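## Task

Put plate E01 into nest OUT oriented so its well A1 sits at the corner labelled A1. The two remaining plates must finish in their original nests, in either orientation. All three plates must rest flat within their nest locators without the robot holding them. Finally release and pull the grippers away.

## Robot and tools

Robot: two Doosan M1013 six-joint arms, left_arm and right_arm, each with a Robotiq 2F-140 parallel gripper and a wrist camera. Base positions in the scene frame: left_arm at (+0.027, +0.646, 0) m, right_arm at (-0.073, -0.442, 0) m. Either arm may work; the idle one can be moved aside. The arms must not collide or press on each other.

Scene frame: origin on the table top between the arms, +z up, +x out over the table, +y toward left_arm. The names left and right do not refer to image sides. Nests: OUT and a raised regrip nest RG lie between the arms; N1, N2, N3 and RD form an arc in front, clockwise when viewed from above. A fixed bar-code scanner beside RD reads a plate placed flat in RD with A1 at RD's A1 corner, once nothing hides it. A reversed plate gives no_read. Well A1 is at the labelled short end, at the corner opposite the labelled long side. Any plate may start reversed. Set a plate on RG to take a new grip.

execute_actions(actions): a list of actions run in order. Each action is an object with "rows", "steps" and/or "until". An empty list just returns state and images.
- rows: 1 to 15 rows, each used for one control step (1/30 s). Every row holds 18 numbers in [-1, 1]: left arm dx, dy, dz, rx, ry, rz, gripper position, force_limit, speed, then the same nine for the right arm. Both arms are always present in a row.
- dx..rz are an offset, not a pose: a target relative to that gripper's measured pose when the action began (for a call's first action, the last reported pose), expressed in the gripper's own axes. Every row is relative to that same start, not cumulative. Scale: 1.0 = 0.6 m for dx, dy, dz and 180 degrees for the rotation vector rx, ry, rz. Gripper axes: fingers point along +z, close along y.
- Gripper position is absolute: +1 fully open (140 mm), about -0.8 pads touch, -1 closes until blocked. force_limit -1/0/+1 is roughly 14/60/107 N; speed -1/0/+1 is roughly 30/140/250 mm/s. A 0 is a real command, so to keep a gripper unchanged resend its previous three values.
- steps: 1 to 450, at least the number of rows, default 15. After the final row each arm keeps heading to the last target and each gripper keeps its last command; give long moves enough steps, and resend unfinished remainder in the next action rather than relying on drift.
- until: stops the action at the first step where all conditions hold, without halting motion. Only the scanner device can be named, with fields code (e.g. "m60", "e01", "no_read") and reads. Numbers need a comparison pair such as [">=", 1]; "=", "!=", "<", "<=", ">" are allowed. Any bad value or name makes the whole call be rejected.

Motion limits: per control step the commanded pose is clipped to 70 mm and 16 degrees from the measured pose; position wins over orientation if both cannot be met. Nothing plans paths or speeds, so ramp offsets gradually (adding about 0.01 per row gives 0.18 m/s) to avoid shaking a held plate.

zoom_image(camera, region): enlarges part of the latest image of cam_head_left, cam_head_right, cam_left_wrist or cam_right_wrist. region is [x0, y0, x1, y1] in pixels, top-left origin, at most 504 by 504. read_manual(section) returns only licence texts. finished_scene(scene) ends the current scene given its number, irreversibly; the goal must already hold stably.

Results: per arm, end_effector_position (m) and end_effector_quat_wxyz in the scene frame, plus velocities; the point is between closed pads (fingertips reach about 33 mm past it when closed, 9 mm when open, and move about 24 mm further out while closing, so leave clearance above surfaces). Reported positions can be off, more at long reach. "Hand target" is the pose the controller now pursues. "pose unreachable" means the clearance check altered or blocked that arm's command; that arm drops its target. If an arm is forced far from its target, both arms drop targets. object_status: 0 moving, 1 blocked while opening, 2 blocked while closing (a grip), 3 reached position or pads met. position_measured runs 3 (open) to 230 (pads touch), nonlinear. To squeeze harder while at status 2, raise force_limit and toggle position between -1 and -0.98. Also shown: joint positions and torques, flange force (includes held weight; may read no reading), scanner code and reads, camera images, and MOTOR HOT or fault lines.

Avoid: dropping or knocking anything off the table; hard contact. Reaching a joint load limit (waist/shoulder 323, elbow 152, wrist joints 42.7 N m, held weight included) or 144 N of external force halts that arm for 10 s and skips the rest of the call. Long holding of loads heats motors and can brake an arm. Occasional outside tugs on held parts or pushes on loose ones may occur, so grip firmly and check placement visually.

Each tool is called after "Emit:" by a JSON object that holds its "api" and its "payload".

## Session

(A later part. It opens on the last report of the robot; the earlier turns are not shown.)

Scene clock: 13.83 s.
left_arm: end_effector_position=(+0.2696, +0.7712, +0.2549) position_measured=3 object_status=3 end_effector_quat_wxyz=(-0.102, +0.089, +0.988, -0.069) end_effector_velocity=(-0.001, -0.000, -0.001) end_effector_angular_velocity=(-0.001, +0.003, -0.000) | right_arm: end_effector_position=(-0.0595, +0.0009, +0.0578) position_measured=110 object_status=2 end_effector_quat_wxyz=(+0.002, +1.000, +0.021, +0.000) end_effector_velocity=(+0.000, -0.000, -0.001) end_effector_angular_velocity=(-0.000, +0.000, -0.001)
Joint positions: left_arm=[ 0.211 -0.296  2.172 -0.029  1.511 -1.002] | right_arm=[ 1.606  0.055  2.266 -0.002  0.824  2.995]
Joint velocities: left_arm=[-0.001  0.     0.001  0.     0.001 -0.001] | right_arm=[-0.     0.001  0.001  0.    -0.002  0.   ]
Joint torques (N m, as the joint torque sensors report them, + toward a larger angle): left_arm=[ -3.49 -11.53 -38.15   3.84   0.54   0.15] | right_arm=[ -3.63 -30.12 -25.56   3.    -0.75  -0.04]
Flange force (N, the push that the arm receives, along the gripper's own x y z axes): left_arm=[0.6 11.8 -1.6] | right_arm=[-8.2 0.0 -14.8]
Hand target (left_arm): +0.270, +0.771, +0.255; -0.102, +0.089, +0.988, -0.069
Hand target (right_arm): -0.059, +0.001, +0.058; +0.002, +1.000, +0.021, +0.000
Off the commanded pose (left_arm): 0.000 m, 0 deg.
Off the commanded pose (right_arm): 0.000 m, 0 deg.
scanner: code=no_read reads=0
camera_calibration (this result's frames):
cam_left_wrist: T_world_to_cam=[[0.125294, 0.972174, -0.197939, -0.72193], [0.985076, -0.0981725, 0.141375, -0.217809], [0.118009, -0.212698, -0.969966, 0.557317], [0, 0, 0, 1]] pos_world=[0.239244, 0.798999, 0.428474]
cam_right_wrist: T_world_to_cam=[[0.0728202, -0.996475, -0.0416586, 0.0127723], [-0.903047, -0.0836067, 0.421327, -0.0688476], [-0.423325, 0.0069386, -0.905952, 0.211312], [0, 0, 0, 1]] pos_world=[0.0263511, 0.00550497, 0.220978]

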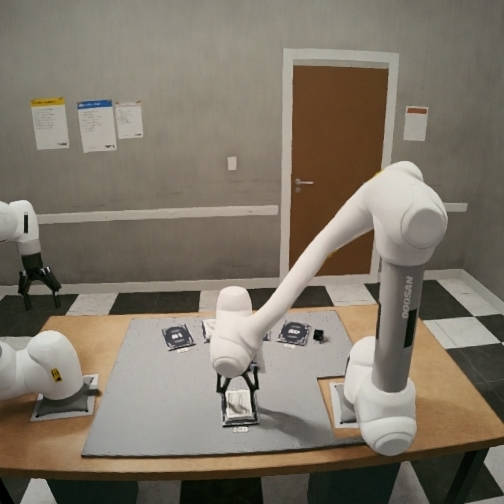

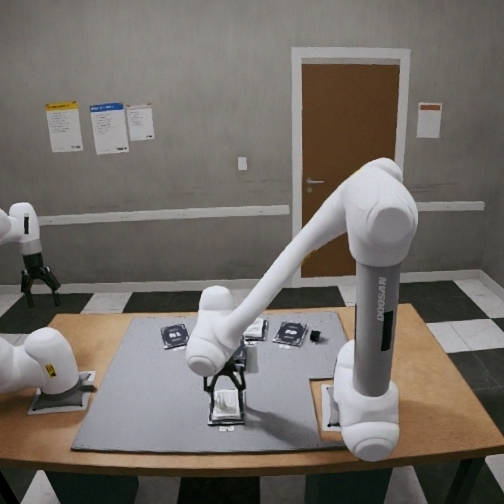

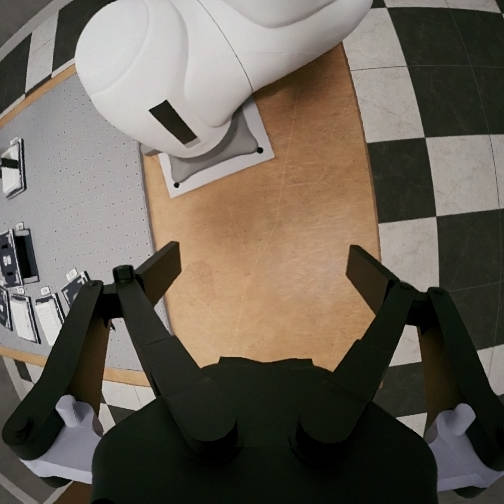

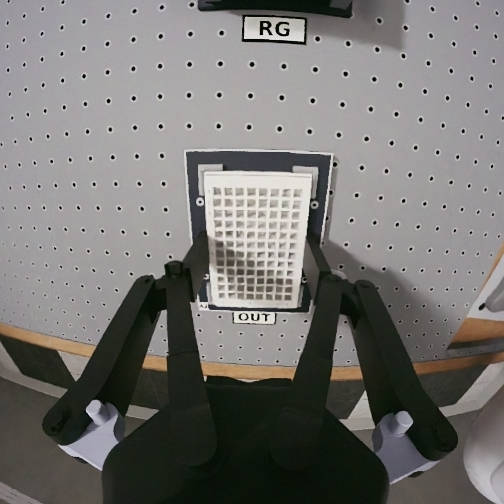

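Emit:
{"api": "execute_actions", "payload": {"actions": [{"rows":[[0,0,0,0,0,0,1,0,0,0,0,0,0,0,0,0.6,0,-0.3]],"steps":10},{"rows":[[0,0,0,0,0,0,1,0,0,0,0.05,-0.3,0,0,0,1,0,-0.3]],"steps":24}]}}

Emit:
{"api": "zoom_image", "payload": {"camera": "cam_right_wrist", "region": [170, 130, 310, 270]}}

Emit:
{"api": "zoom_image", "payload": {"camera": "cam_head_left", "region": [150, 300, 330, 440]}}

Scene clock: 15.23 s.
left_arm: end_effector_position=(+0.2696, +0.7712, +0.2549) position_measured=3 object_status=3 end_effector_quat_wxyz=(-0.102, +0.089, +0.988, -0.069) end_effector_velocity=(+0.001, +0.000, -0.000) end_effector_angular_velocity=(+0.001, -0.002, -0.000) | right_arm: end_effector_position=(-0.0587, -0.0287, +0.2376) position_measured=3 object_status=3 end_effector_quat_wxyz=(+0.002, +1.000, +0.021, +0.000) end_effector_velocity=(-0.000, +0.000, +0.001) end_effector_angular_velocity=(+0.001, +0.000, -0.002)
Joint positions: left_arm=[ 0.211 -0.296  2.172 -0.029  1.511 -1.002] | right_arm=[ 1.596 -0.181  2.103 -0.001  1.224  2.984]
Joint velocities: left_arm=[-0.     0.    -0.    -0.    -0.002  0.   ] | right_arm=[-0.    -0.001 -0.001  0.     0.001  0.002]
Joint torques (N m, as the joint torque sensors report them, + toward a larger angle): left_arm=[ -4.23 -11.07 -38.47   3.73   0.67   0.06] | right_arm=[ -2.99 -16.73 -36.25   3.85  -0.04  -0.26]
Flange force (N, the push that the arm receives, along the gripper's own x y z axes): left_arm=[2.6 13.1 -1.2] | right_arm=[-7.9 1.4 -6.3]
Flange force at the end of the 1st action (N, along the gripper's axes at the end of the call): left_arm=[-0.3 9.7 -0.9] | right_arm=[-5.3 1.3 -6.1]
Hand target (left_arm): +0.270, +0.771, +0.255; -0.102, +0.089, +0.988, -0.069
Hand target (right_arm): -0.059, -0.029, +0.238; +0.002, +1.000, +0.021, +0.000
Off the commanded pose (left_arm): 0.000 m, 0 deg.
Off the commanded pose (right_arm): 0.000 m, 0 deg.
scanner: code=no_read reads=0
camera_calibration (this result's frames):
cam_left_wrist: T_world_to_cam=[[0.125294, 0.972174, -0.197939, -0.72193], [0.985076, -0.0981725, 0.141375, -0.21781], [0.118009, -0.212698, -0.969966, 0.557318], [0, 0, 0, 1]] pos_world=[0.239244, 0.798999, 0.428474]
cam_right_wrist: T_world_to_cam=[[0.073249, -0.996449, -0.0415281, -0.00928632], [-0.902889, -0.083942, 0.421598, -0.146426], [-0.423586, 0.00661373, -0.905832, 0.374762], [0, 0, 0, 1]] pos_world=[0.0272181, -0.0240232, 0.400819]

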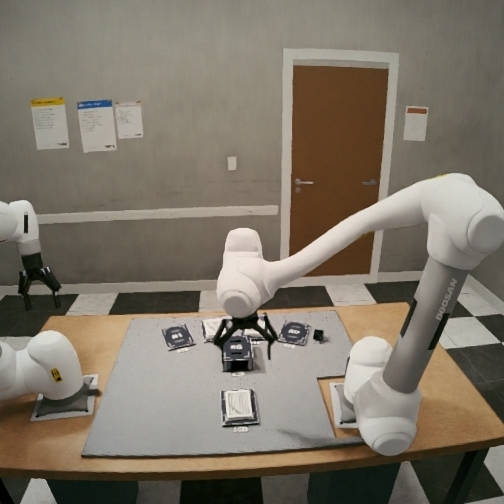

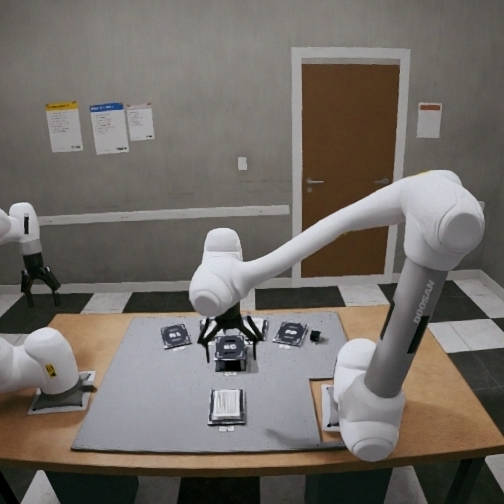

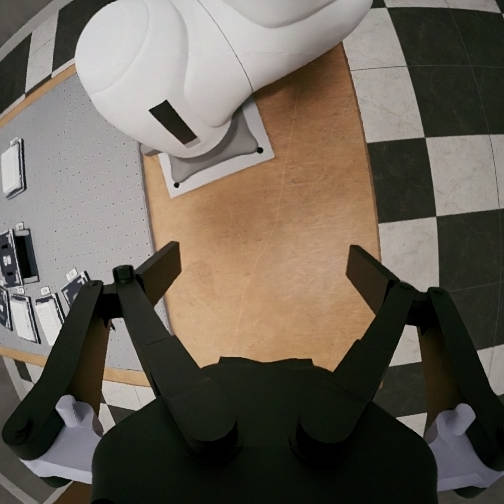

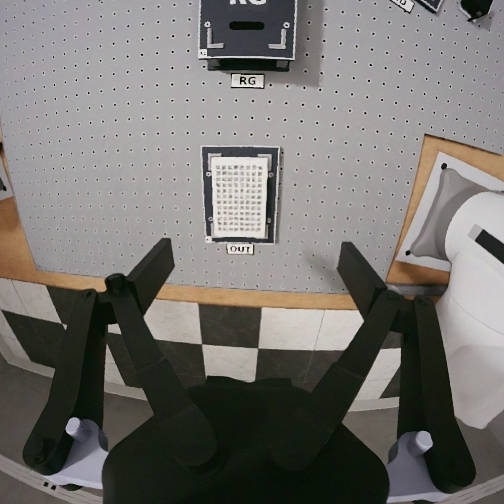

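Region (170, 130, 310, 270) of cam_right_wrist's 504x504 image, scaled by 3.600, with more detail than that image has.

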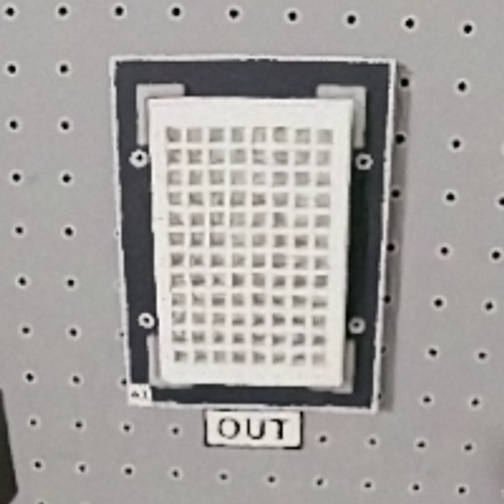

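Region (150, 300, 330, 440) of cam_head_left's 504x504 image, scaled by 2.800, with more detail than that image has.

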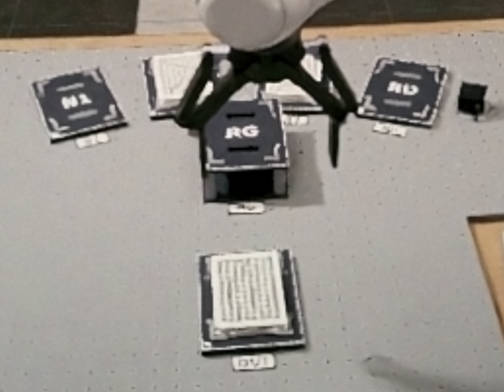

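Emit:
{"api": "finished_scene", "payload": {"scene": 2}}

The scene is finished: the task was done.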